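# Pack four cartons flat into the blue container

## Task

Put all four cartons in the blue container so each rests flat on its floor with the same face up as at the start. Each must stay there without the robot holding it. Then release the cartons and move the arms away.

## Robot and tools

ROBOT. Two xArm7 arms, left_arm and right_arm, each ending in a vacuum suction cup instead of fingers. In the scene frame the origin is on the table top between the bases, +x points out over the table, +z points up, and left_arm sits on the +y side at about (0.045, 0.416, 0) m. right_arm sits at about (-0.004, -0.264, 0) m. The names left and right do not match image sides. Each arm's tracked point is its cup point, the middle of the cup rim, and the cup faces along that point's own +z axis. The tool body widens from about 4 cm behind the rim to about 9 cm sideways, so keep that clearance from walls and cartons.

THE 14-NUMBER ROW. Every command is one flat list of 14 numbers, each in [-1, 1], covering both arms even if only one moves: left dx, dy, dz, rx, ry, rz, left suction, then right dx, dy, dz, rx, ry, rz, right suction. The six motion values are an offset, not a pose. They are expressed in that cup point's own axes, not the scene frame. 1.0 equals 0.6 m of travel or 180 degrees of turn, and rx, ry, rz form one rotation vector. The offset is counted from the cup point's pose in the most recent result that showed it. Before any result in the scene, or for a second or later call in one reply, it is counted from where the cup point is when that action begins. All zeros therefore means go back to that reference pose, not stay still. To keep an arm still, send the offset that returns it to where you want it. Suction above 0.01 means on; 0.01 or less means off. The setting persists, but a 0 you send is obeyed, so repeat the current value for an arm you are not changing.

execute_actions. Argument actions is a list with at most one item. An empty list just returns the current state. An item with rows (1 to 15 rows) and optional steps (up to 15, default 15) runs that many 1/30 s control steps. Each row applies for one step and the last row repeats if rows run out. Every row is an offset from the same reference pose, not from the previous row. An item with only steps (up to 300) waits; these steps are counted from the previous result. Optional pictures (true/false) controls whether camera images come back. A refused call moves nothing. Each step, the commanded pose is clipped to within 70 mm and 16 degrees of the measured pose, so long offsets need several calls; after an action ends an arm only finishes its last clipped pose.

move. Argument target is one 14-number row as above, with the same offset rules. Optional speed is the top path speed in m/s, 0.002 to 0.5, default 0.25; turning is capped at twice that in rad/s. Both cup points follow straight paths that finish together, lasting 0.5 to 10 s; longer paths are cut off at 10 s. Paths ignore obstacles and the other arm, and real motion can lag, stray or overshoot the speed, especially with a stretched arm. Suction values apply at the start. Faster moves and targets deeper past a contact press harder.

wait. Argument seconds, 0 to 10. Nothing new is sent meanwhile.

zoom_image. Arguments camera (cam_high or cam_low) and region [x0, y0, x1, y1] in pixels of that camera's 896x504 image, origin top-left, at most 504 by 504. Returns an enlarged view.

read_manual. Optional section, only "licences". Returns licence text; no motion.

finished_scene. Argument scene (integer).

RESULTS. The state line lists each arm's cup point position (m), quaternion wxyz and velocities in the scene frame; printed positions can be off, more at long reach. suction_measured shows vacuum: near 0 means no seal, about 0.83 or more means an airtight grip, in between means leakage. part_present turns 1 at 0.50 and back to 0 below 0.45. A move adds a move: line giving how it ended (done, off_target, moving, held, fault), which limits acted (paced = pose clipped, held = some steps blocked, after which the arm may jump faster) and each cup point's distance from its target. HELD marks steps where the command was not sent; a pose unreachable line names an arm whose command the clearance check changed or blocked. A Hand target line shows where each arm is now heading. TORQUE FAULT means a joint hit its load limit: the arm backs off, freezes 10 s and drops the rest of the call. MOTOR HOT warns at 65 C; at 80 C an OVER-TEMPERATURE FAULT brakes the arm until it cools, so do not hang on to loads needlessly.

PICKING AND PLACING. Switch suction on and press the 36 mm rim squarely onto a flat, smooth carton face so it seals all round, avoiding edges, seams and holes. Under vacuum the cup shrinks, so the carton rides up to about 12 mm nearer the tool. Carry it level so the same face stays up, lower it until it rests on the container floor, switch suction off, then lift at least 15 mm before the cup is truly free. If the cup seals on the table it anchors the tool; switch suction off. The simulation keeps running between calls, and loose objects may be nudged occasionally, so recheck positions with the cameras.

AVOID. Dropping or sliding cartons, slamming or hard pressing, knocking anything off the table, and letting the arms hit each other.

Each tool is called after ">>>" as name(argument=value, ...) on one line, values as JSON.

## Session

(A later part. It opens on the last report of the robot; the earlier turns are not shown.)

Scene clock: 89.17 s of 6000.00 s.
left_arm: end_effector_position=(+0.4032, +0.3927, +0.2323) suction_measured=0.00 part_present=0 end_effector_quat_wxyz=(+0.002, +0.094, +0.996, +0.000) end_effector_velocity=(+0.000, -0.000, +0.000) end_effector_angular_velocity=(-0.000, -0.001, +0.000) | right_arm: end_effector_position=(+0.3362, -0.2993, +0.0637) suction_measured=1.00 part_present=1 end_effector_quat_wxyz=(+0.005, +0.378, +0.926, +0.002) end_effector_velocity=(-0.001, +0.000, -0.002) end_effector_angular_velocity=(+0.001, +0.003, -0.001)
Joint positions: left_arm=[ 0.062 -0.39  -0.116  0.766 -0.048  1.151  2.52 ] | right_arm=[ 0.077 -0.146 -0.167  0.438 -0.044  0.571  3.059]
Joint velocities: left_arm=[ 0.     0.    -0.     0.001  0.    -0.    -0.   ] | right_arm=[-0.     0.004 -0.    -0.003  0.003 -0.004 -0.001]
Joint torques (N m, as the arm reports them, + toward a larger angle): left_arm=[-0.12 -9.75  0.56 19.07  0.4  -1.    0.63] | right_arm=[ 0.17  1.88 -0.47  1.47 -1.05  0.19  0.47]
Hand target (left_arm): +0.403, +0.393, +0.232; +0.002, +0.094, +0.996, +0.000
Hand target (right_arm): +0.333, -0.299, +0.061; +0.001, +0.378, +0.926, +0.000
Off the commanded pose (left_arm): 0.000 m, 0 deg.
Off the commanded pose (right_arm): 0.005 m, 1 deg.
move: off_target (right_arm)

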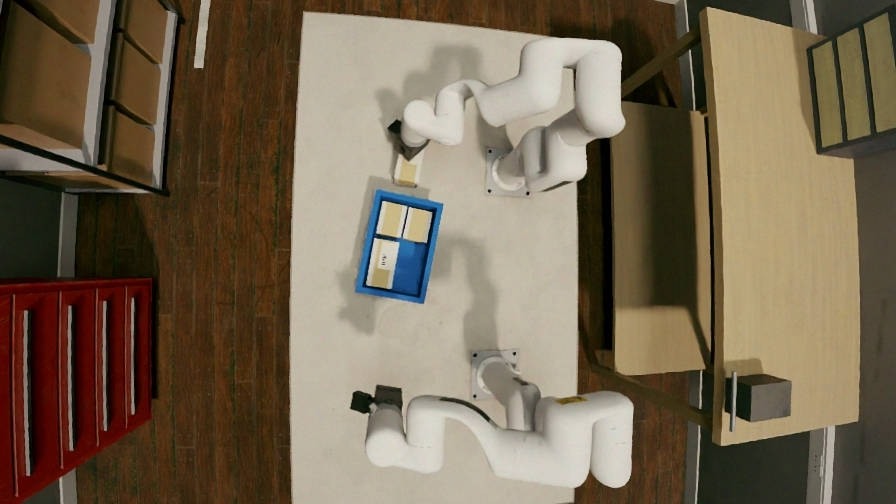

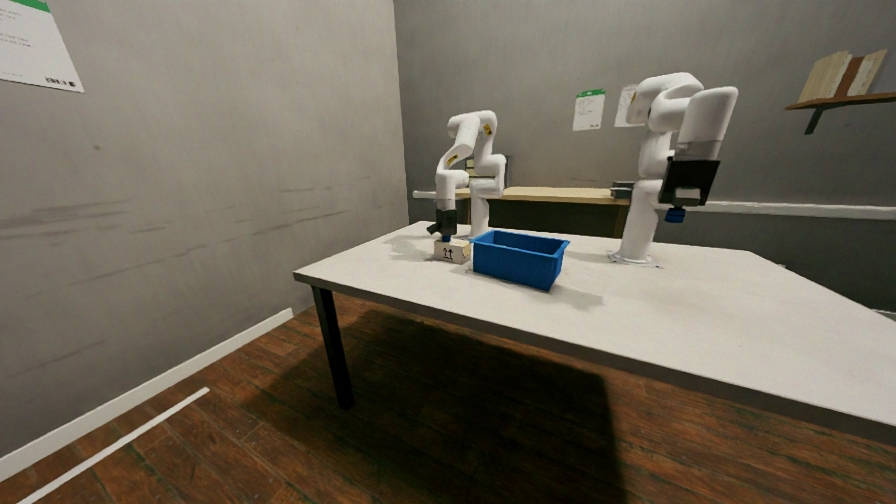

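>>> move(target=[0,0,0,0,0,0,0,0,0,-0.21,0.0024,0.0025,0,1], speed=0.15)

>>> move(target=[0,0,0,0,0,0,0,0.386,0.394,0,0,0,0,1], speed=0.25)

>>> move(target=[0,0,0,0,0,0,0,0,0,0.075,0,0,0,1], speed=0.05)

>>> zoom_image(camera="cam_high", region=[340, 200, 460, 320])

Scene clock: 95.30 s of 6000.00 s.
left_arm: end_effector_position=(+0.4032, +0.3927, +0.2323) suction_measured=0.00 part_present=0 end_effector_quat_wxyz=(+0.002, +0.094, +0.996, +0.000) end_effector_velocity=(-0.000, +0.000, +0.000) end_effector_angular_velocity=(+0.001, +0.000, +0.002) | right_arm: end_effector_position=(+0.3346, -0.2989, +0.1891) suction_measured=1.00 part_present=1 end_effector_quat_wxyz=(-0.001, +0.378, +0.926, -0.000) end_effector_velocity=(+0.002, -0.000, +0.003) end_effector_angular_velocity=(+0.001, -0.007, -0.001)
Joint positions: left_arm=[ 0.062 -0.39  -0.116  0.766 -0.048  1.151  2.52 ] | right_arm=[ 0.071 -0.417 -0.142  0.62  -0.067  1.035  3.084]
Joint velocities: left_arm=[-0.    -0.     0.001  0.001  0.001  0.001 -0.002] | right_arm=[ 0.    -0.002  0.     0.005  0.001  0.001  0.   ]
Joint torques (N m, as the arm reports them, + toward a larger angle): left_arm=[ 0.69 -9.96  0.96 18.71  0.54 -1.08  0.8 ] | right_arm=[ -0.14 -13.75   0.68  11.19  -0.87  -0.9    0.38]
Hand target (left_arm): +0.403, +0.393, +0.232; +0.002, +0.094, +0.996, +0.000
Hand target (right_arm): +0.335, -0.299, +0.190; +0.000, +0.378, +0.926, -0.000
Off the commanded pose (left_arm): 0.000 m, 0 deg.
Off the commanded pose (right_arm): 0.001 m, 0 deg.
After step 90, 1.87 s passed at rest.
move: done

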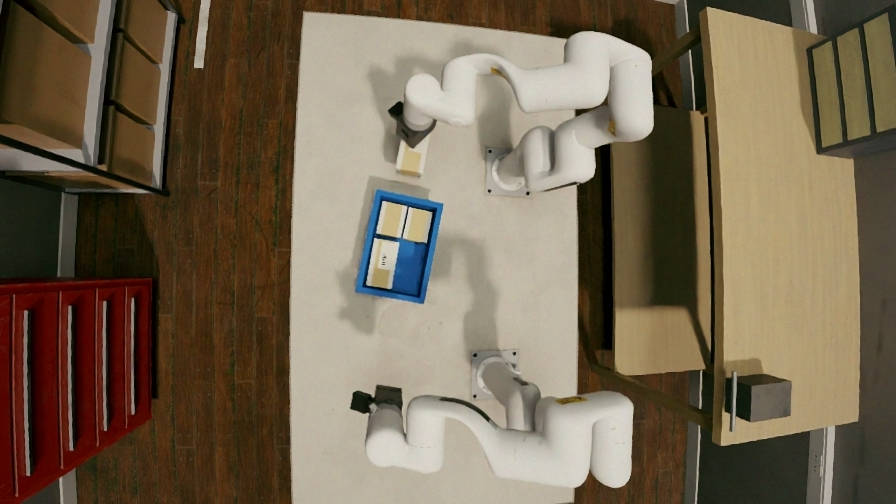

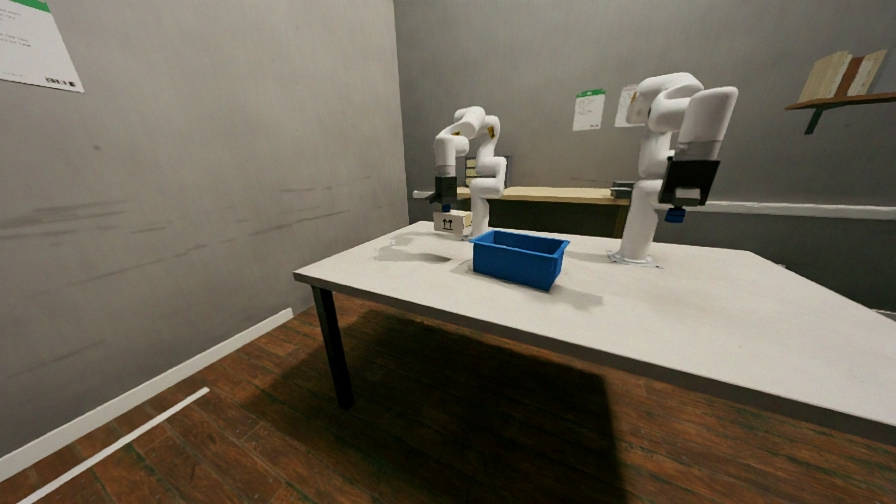

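Scene clock: 97.10 s of 6000.00 s.
left_arm: end_effector_position=(+0.4032, +0.3927, +0.2323) suction_measured=0.00 part_present=0 end_effector_quat_wxyz=(+0.002, +0.094, +0.996, +0.000) end_effector_velocity=(+0.000, -0.000, +0.000) end_effector_angular_velocity=(+0.001, -0.002, -0.001) | right_arm: end_effector_position=(+0.3333, +0.0316, +0.1884) suction_measured=1.00 part_present=1 end_effector_quat_wxyz=(-0.001, +0.378, +0.926, -0.001) end_effector_velocity=(-0.003, +0.005, +0.000) end_effector_angular_velocity=(-0.000, -0.001, +0.013)
Joint positions: left_arm=[ 0.062 -0.39  -0.116  0.766 -0.048  1.151  2.52 ] | right_arm=[ 0.387 -0.043  0.35   0.974  0.019  1.016  3.837]
Joint velocities: left_arm=[ 0.    -0.    -0.001  0.001  0.    -0.001  0.   ] | right_arm=[ 0.007  0.002  0.007  0.003 -0.001  0.     0.002]
Joint torques (N m, as the arm reports them, + toward a larger angle): left_arm=[ 0.09 -9.93  0.57 18.9   0.32 -1.28  0.67] | right_arm=[  0.43 -23.82  -0.6   10.82  -1.04  -0.94   0.22]
Hand target (left_arm): +0.403, +0.393, +0.232; +0.002, +0.094, +0.996, +0.000
Hand target (right_arm): +0.333, +0.032, +0.188; -0.001, +0.378, +0.926, -0.001
Off the commanded pose (left_arm): 0.000 m, 0 deg.
Off the commanded pose (right_arm): 0.001 m, 0 deg.
move: done

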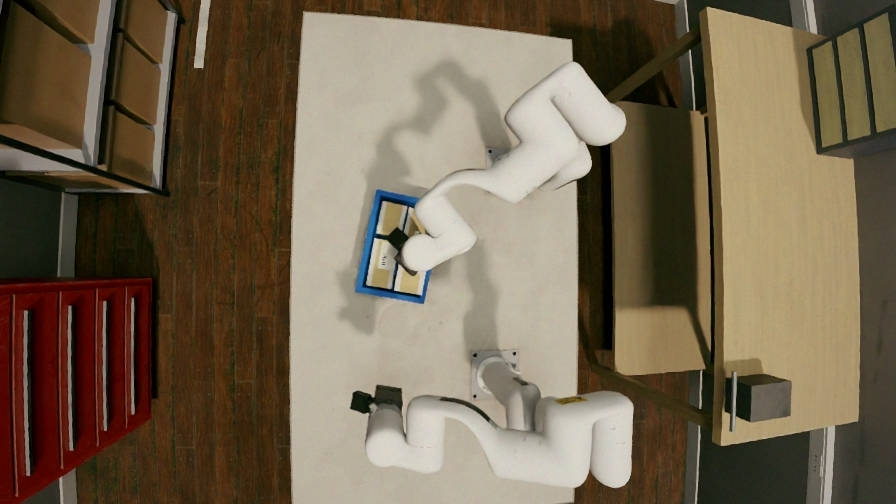

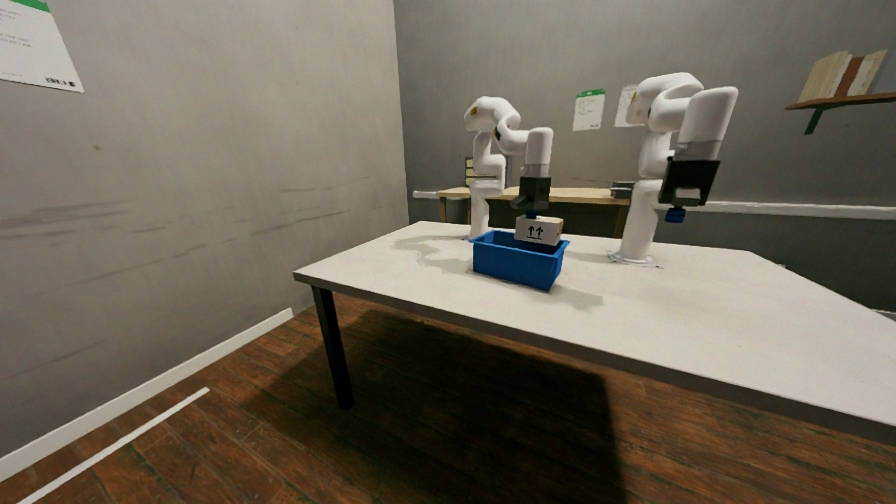

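Scene clock: 98.30 s of 6000.00 s.
left_arm: end_effector_position=(+0.4032, +0.3927, +0.2323) suction_measured=0.00 part_present=0 end_effector_quat_wxyz=(+0.002, +0.094, +0.996, +0.000) end_effector_velocity=(+0.000, +0.000, -0.000) end_effector_angular_velocity=(+0.001, -0.001, -0.000) | right_arm: end_effector_position=(+0.3333, +0.0316, +0.1436) suction_measured=1.00 part_present=1 end_effector_quat_wxyz=(-0.001, +0.378, +0.926, -0.000) end_effector_velocity=(+0.001, +0.002, +0.002) end_effector_angular_velocity=(+0.005, -0.005, -0.001)
Joint positions: left_arm=[ 0.062 -0.39  -0.116  0.766 -0.048  1.151  2.52 ] | right_arm=[ 0.389  0.021  0.353  0.904 -0.008  0.886  3.857]
Joint velocities: left_arm=[-0.     0.     0.    -0.     0.001 -0.001  0.   ] | right_arm=[ 0.    -0.001  0.     0.003  0.001 -0.003  0.001]
Joint torques (N m, as the arm reports them, + toward a larger angle): left_arm=[  0.09 -10.09   1.05  19.18   0.19  -1.32   0.97] | right_arm=[  0.56 -24.97  -0.47  10.63  -1.19  -0.88   0.35]
Hand target (left_arm): +0.403, +0.393, +0.232; +0.002, +0.094, +0.996, +0.000
Hand target (right_arm): +0.333, +0.031, +0.143; -0.001, +0.378, +0.926, -0.001
Off the commanded pose (left_arm): 0.000 m, 0 deg.
Off the commanded pose (right_arm): 0.000 m, 0 deg.
move: done

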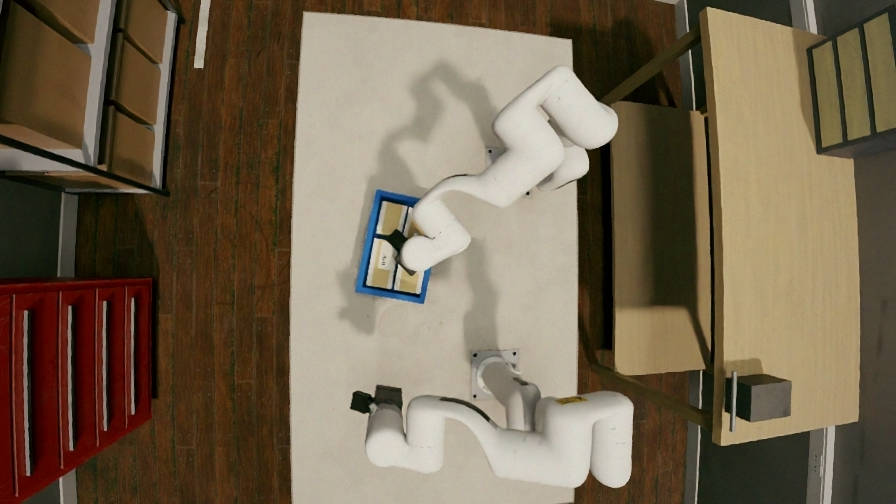

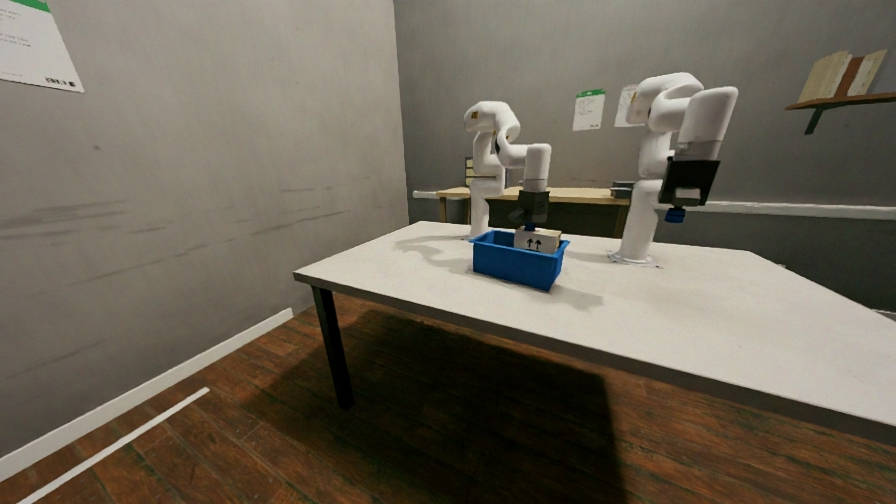

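Region (340, 200, 460, 320) of cam_high's 896x504 image, scaled by 4.200, with more detail than that image has.

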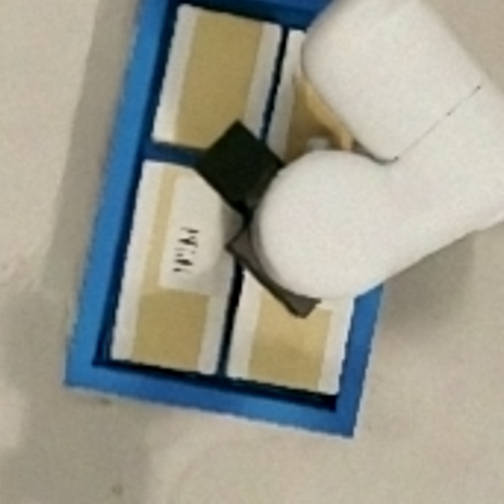

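Shift +2 mm x while descending.

>>> move(target=[0,0,0,0,0,0,0,-0.003,0.002,0.112,0,0,0,1], speed=0.025)

>>> execute_actions(actions=[{"rows":[[0,0,0,0,0,0,0,0,0,0,0,0,0,0]],"steps":10}], pictures=false)

>>> move(target=[0,0,0,0,0,0,0,0,0,-0.2,0,0,0,0], speed=0.15)

>>> move(target=[0,0,0,0,0,0,0,-0.4,-0.35,-0.05,0,0,0,0], speed=0.3)

>>> zoom_image(camera="cam_high", region=[320, 170, 480, 320])

>>> zoom_image(camera="cam_low", region=[460, 190, 580, 280])

Scene clock: 105.80 s of 6000.00 s.
left_arm: end_effector_position=(+0.4032, +0.3927, +0.2323) suction_measured=0.00 part_present=0 end_effector_quat_wxyz=(+0.002, +0.094, +0.996, +0.000) end_effector_velocity=(-0.001, +0.000, -0.001) end_effector_angular_velocity=(-0.000, +0.002, -0.000) | right_arm: end_effector_position=(+0.3357, +0.0313, +0.0771) suction_measured=1.00 part_present=1 end_effector_quat_wxyz=(-0.000, +0.378, +0.926, +0.000) end_effector_velocity=(-0.000, -0.000, -0.000) end_effector_angular_velocity=(-0.001, -0.001, +0.000)
Joint positions: left_arm=[ 0.062 -0.39  -0.116  0.766 -0.048  1.151  2.52 ] | right_arm=[ 0.396  0.157  0.342  0.842 -0.081  0.695  3.907]
Joint velocities: left_arm=[-0.     0.     0.001 -0.001  0.     0.001  0.001] | right_arm=[ 0.     0.001  0.    -0.001 -0.002 -0.002  0.001]
Joint torques (N m, as the arm reports them, + toward a larger angle): left_arm=[  0.67 -10.22   0.42  19.41   0.49  -1.28   0.96] | right_arm=[ -0.02 -24.22   0.2    8.78  -0.9   -1.14   0.08]
Hand target (left_arm): +0.403, +0.393, +0.232; +0.002, +0.094, +0.996, +0.000
Hand target (right_arm): +0.335, +0.031, +0.076; -0.001, +0.378, +0.926, -0.001
Off the commanded pose (left_arm): 0.000 m, 0 deg.
Off the commanded pose (right_arm): 0.001 m, 0 deg.
After step 90, 1.57 s passed at rest.
move: done

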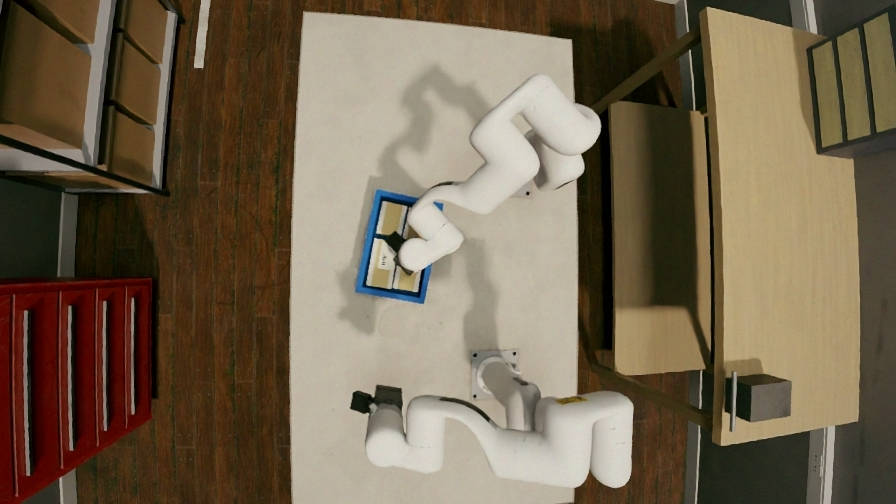

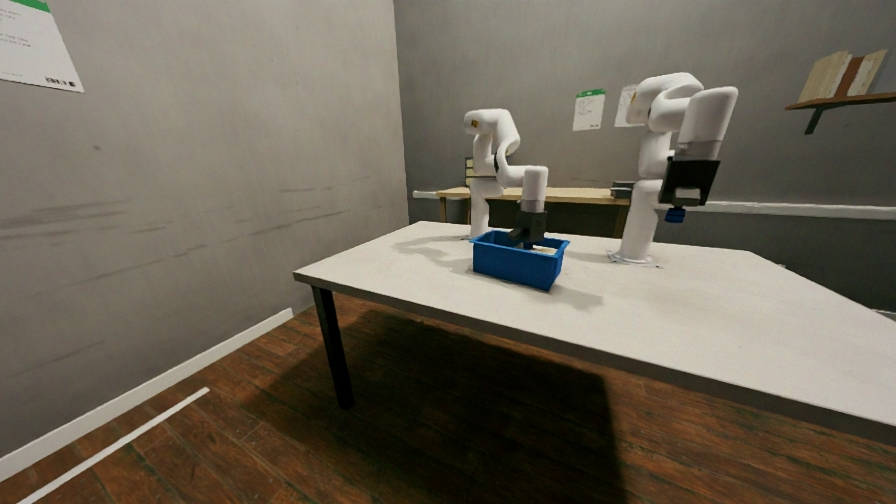

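Scene clock: 106.13 s of 6000.00 s.
left_arm: end_effector_position=(+0.4032, +0.3927, +0.2323) suction_measured=0.00 part_present=0 end_effector_quat_wxyz=(+0.002, +0.094, +0.996, +0.000) end_effector_velocity=(-0.000, +0.000, -0.000) end_effector_angular_velocity=(+0.000, +0.001, +0.000) | right_arm: end_effector_position=(+0.3366, +0.0319, +0.0782) suction_measured=0.00 part_present=0 end_effector_quat_wxyz=(+0.001, +0.378, +0.926, +0.001) end_effector_velocity=(-0.001, -0.001, -0.003) end_effector_angular_velocity=(-0.002, +0.005, +0.000)
Joint positions: left_arm=[ 0.062 -0.39  -0.116  0.766 -0.048  1.151  2.52 ] | right_arm=[ 0.396  0.156  0.342  0.843 -0.081  0.695  3.907]
Joint velocities: left_arm=[ 0.    -0.    -0.     0.     0.     0.001 -0.   ] | right_arm=[ 0.     0.006 -0.001 -0.002  0.001 -0.002 -0.001]
Joint torques (N m, as the arm reports them, + toward a larger angle): left_arm=[ 0.07 -9.99  0.95 19.38  0.17 -1.17  0.89] | right_arm=[  0.45 -18.46   0.04   6.57  -1.45  -0.58   0.16]
Hand target (left_arm): +0.403, +0.393, +0.232; +0.002, +0.094, +0.996, +0.000
Hand target (right_arm): +0.336, +0.031, +0.077; -0.000, +0.378, +0.926, +0.000
Off the commanded pose (left_arm): 0.000 m, 0 deg.
Off the commanded pose (right_arm): 0.002 m, 0 deg.
Steps of this call (steps 1 to 10: all 10 steps of this action). Readings (end_effector_position | what the end effector reports):
1: left_arm (+0.4032, +0.3927, +0.2323) | right_arm (+0.3357, +0.0313, +0.0771) | left_arm suction_measured=0.00 part_present=0 | right_arm suction_measured=0.80 part_present=1
2: left_arm (+0.4032, +0.3927, +0.2323) | right_arm (+0.3359, +0.0315, +0.0773) | left_arm suction_measured=0.00 part_present=0 | right_arm suction_measured=0.29 part_present=0
4: left_arm (+0.4032, +0.3927, +0.2323) | right_arm (+0.3369, +0.0322, +0.0786) | left_arm suction_measured=0.00 part_present=0 | right_arm suction_measured=0.00 part_present=0
8: left_arm (+0.4032, +0.3927, +0.2323) | right_arm (+0.3367, +0.0321, +0.0785) | left_arm suction_measured=0.00 part_present=0 | right_arm suction_measured=0.00 part_present=0
10: the state above

Scene clock: 107.53 s of 6000.00 s.
left_arm: end_effector_position=(+0.4032, +0.3927, +0.2323) suction_measured=0.00 part_present=0 end_effector_quat_wxyz=(+0.002, +0.094, +0.996, +0.000) end_effector_velocity=(+0.000, -0.000, +0.000) end_effector_angular_velocity=(-0.001, -0.001, -0.001) | right_arm: end_effector_position=(+0.3358, +0.0315, +0.1969) suction_measured=0.00 part_present=0 end_effector_quat_wxyz=(-0.000, +0.378, +0.926, +0.000) end_effector_velocity=(-0.000, +0.001, +0.001) end_effector_angular_velocity=(+0.002, +0.001, +0.000)
Joint positions: left_arm=[ 0.062 -0.39  -0.116  0.766 -0.048  1.151  2.52 ] | right_arm=[ 0.384 -0.048  0.348  0.993  0.02   1.038  3.832]
Joint velocities: left_arm=[-0.     0.    -0.     0.001 -0.001 -0.     0.001] | right_arm=[-0.    -0.001  0.     0.003  0.003  0.003 -0.002]
Joint torques (N m, as the arm reports them, + toward a larger angle): left_arm=[-0.03 -9.63  0.84 19.    0.61 -1.12  0.89] | right_arm=[  0.41 -22.1   -0.87  10.14  -1.2   -0.66   0.43]
Hand target (left_arm): +0.403, +0.393, +0.232; +0.002, +0.094, +0.996, +0.000
Hand target (right_arm): +0.336, +0.032, +0.198; +0.000, +0.378, +0.926, +0.001
Off the commanded pose (left_arm): 0.000 m, 0 deg.
Off the commanded pose (right_arm): 0.001 m, 0 deg.
move: done

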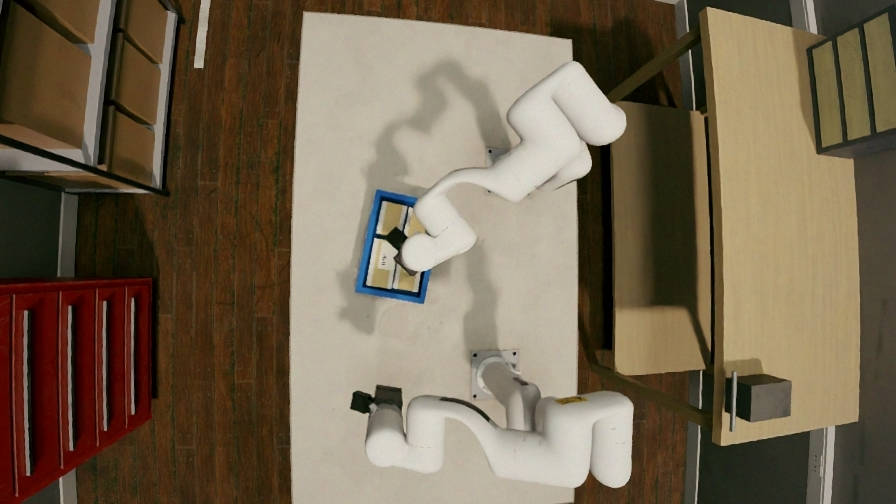

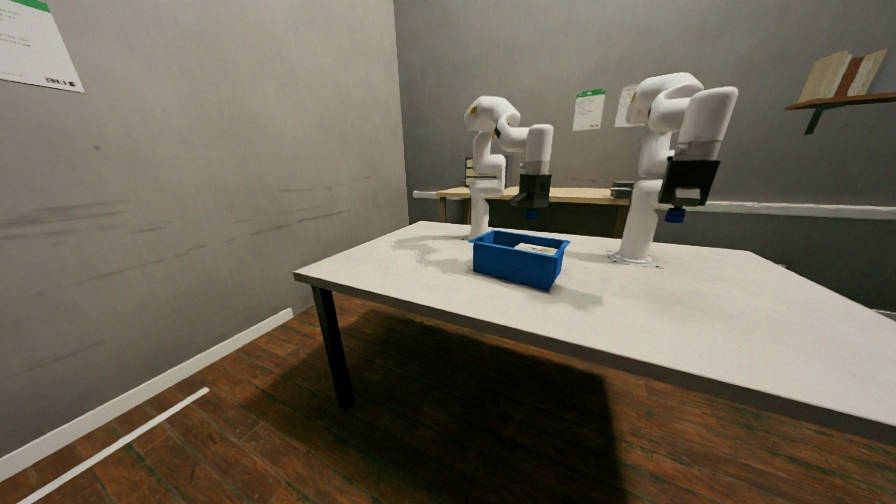

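Scene clock: 109.03 s of 6000.00 s.
left_arm: end_effector_position=(+0.4032, +0.3927, +0.2323) suction_measured=0.00 part_present=0 end_effector_quat_wxyz=(+0.002, +0.094, +0.996, +0.000) end_effector_velocity=(+0.000, +0.000, +0.000) end_effector_angular_velocity=(+0.001, -0.001, -0.001) | right_arm: end_effector_position=(+0.3614, -0.2856, +0.2270) suction_measured=0.00 part_present=0 end_effector_quat_wxyz=(+0.000, +0.377, +0.926, +0.000) end_effector_velocity=(+0.001, -0.004, +0.001) end_effector_angular_velocity=(+0.003, -0.003, -0.002)
Joint positions: left_arm=[ 0.062 -0.39  -0.116  0.766 -0.048  1.151  2.52 ] | right_arm=[ 0.079 -0.36  -0.106  0.776 -0.04   1.134  3.105]
Joint velocities: left_arm=[-0.    -0.     0.     0.     0.001 -0.001  0.   ] | right_arm=[-0.005 -0.001 -0.006  0.003  0.001  0.    -0.008]
Joint torques (N m, as the arm reports them, + toward a larger angle): left_arm=[ -0.22 -10.43   0.99  19.09   0.37  -1.14   1.04] | right_arm=[  0.11 -14.02   0.3   10.37  -1.28  -0.73   0.41]
Hand target (left_arm): +0.403, +0.393, +0.232; +0.002, +0.094, +0.996, +0.000
Hand target (right_arm): +0.361, -0.286, +0.227; +0.000, +0.378, +0.926, +0.001
Off the commanded pose (left_arm): 0.000 m, 0 deg.
Off the commanded pose (right_arm): 0.002 m, 0 deg.
move: done

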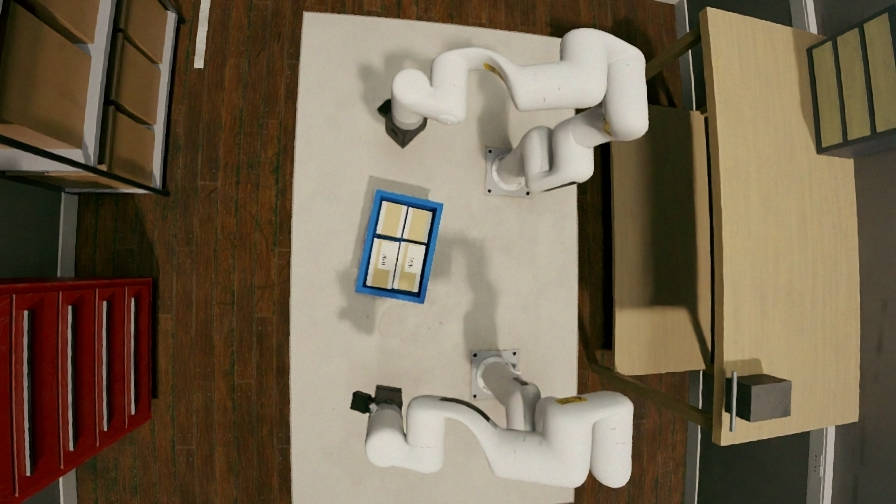

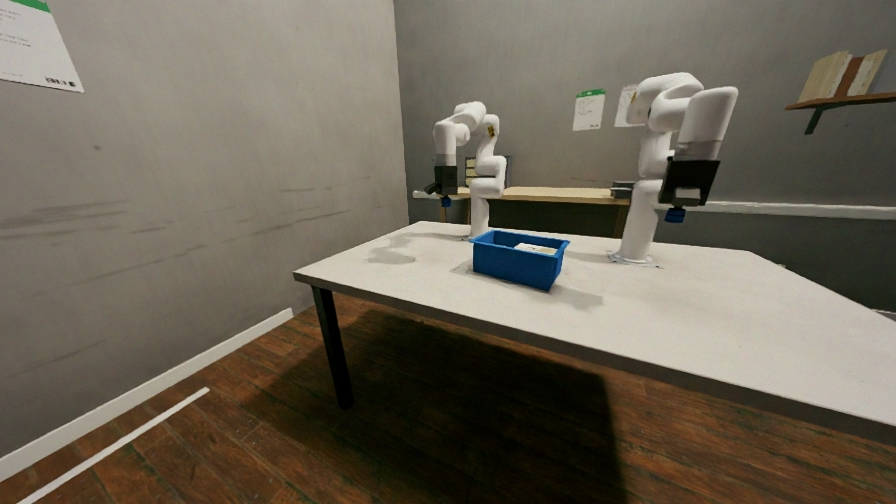

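Region (320, 170, 480, 320) of cam_high's 896x504 image, scaled by 3.150, with more detail than that image has; it fills the top 472 rows of this view, and the rest is white.

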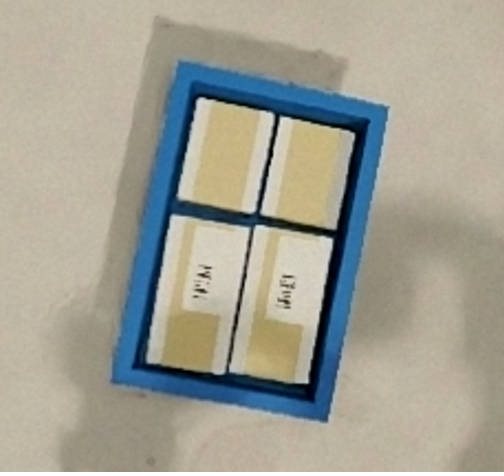

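Region (460, 190, 580, 280) of cam_low's 896x504 image, scaled by 4.200, with more detail than that image has; it fills the top 378 rows of this view, and the rest is white.

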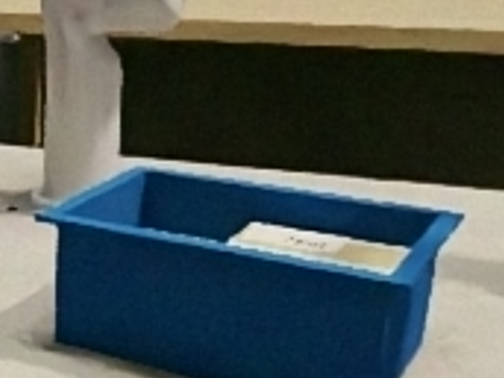

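>>> finished_scene(scene=1)

The scene is finished: the task was done.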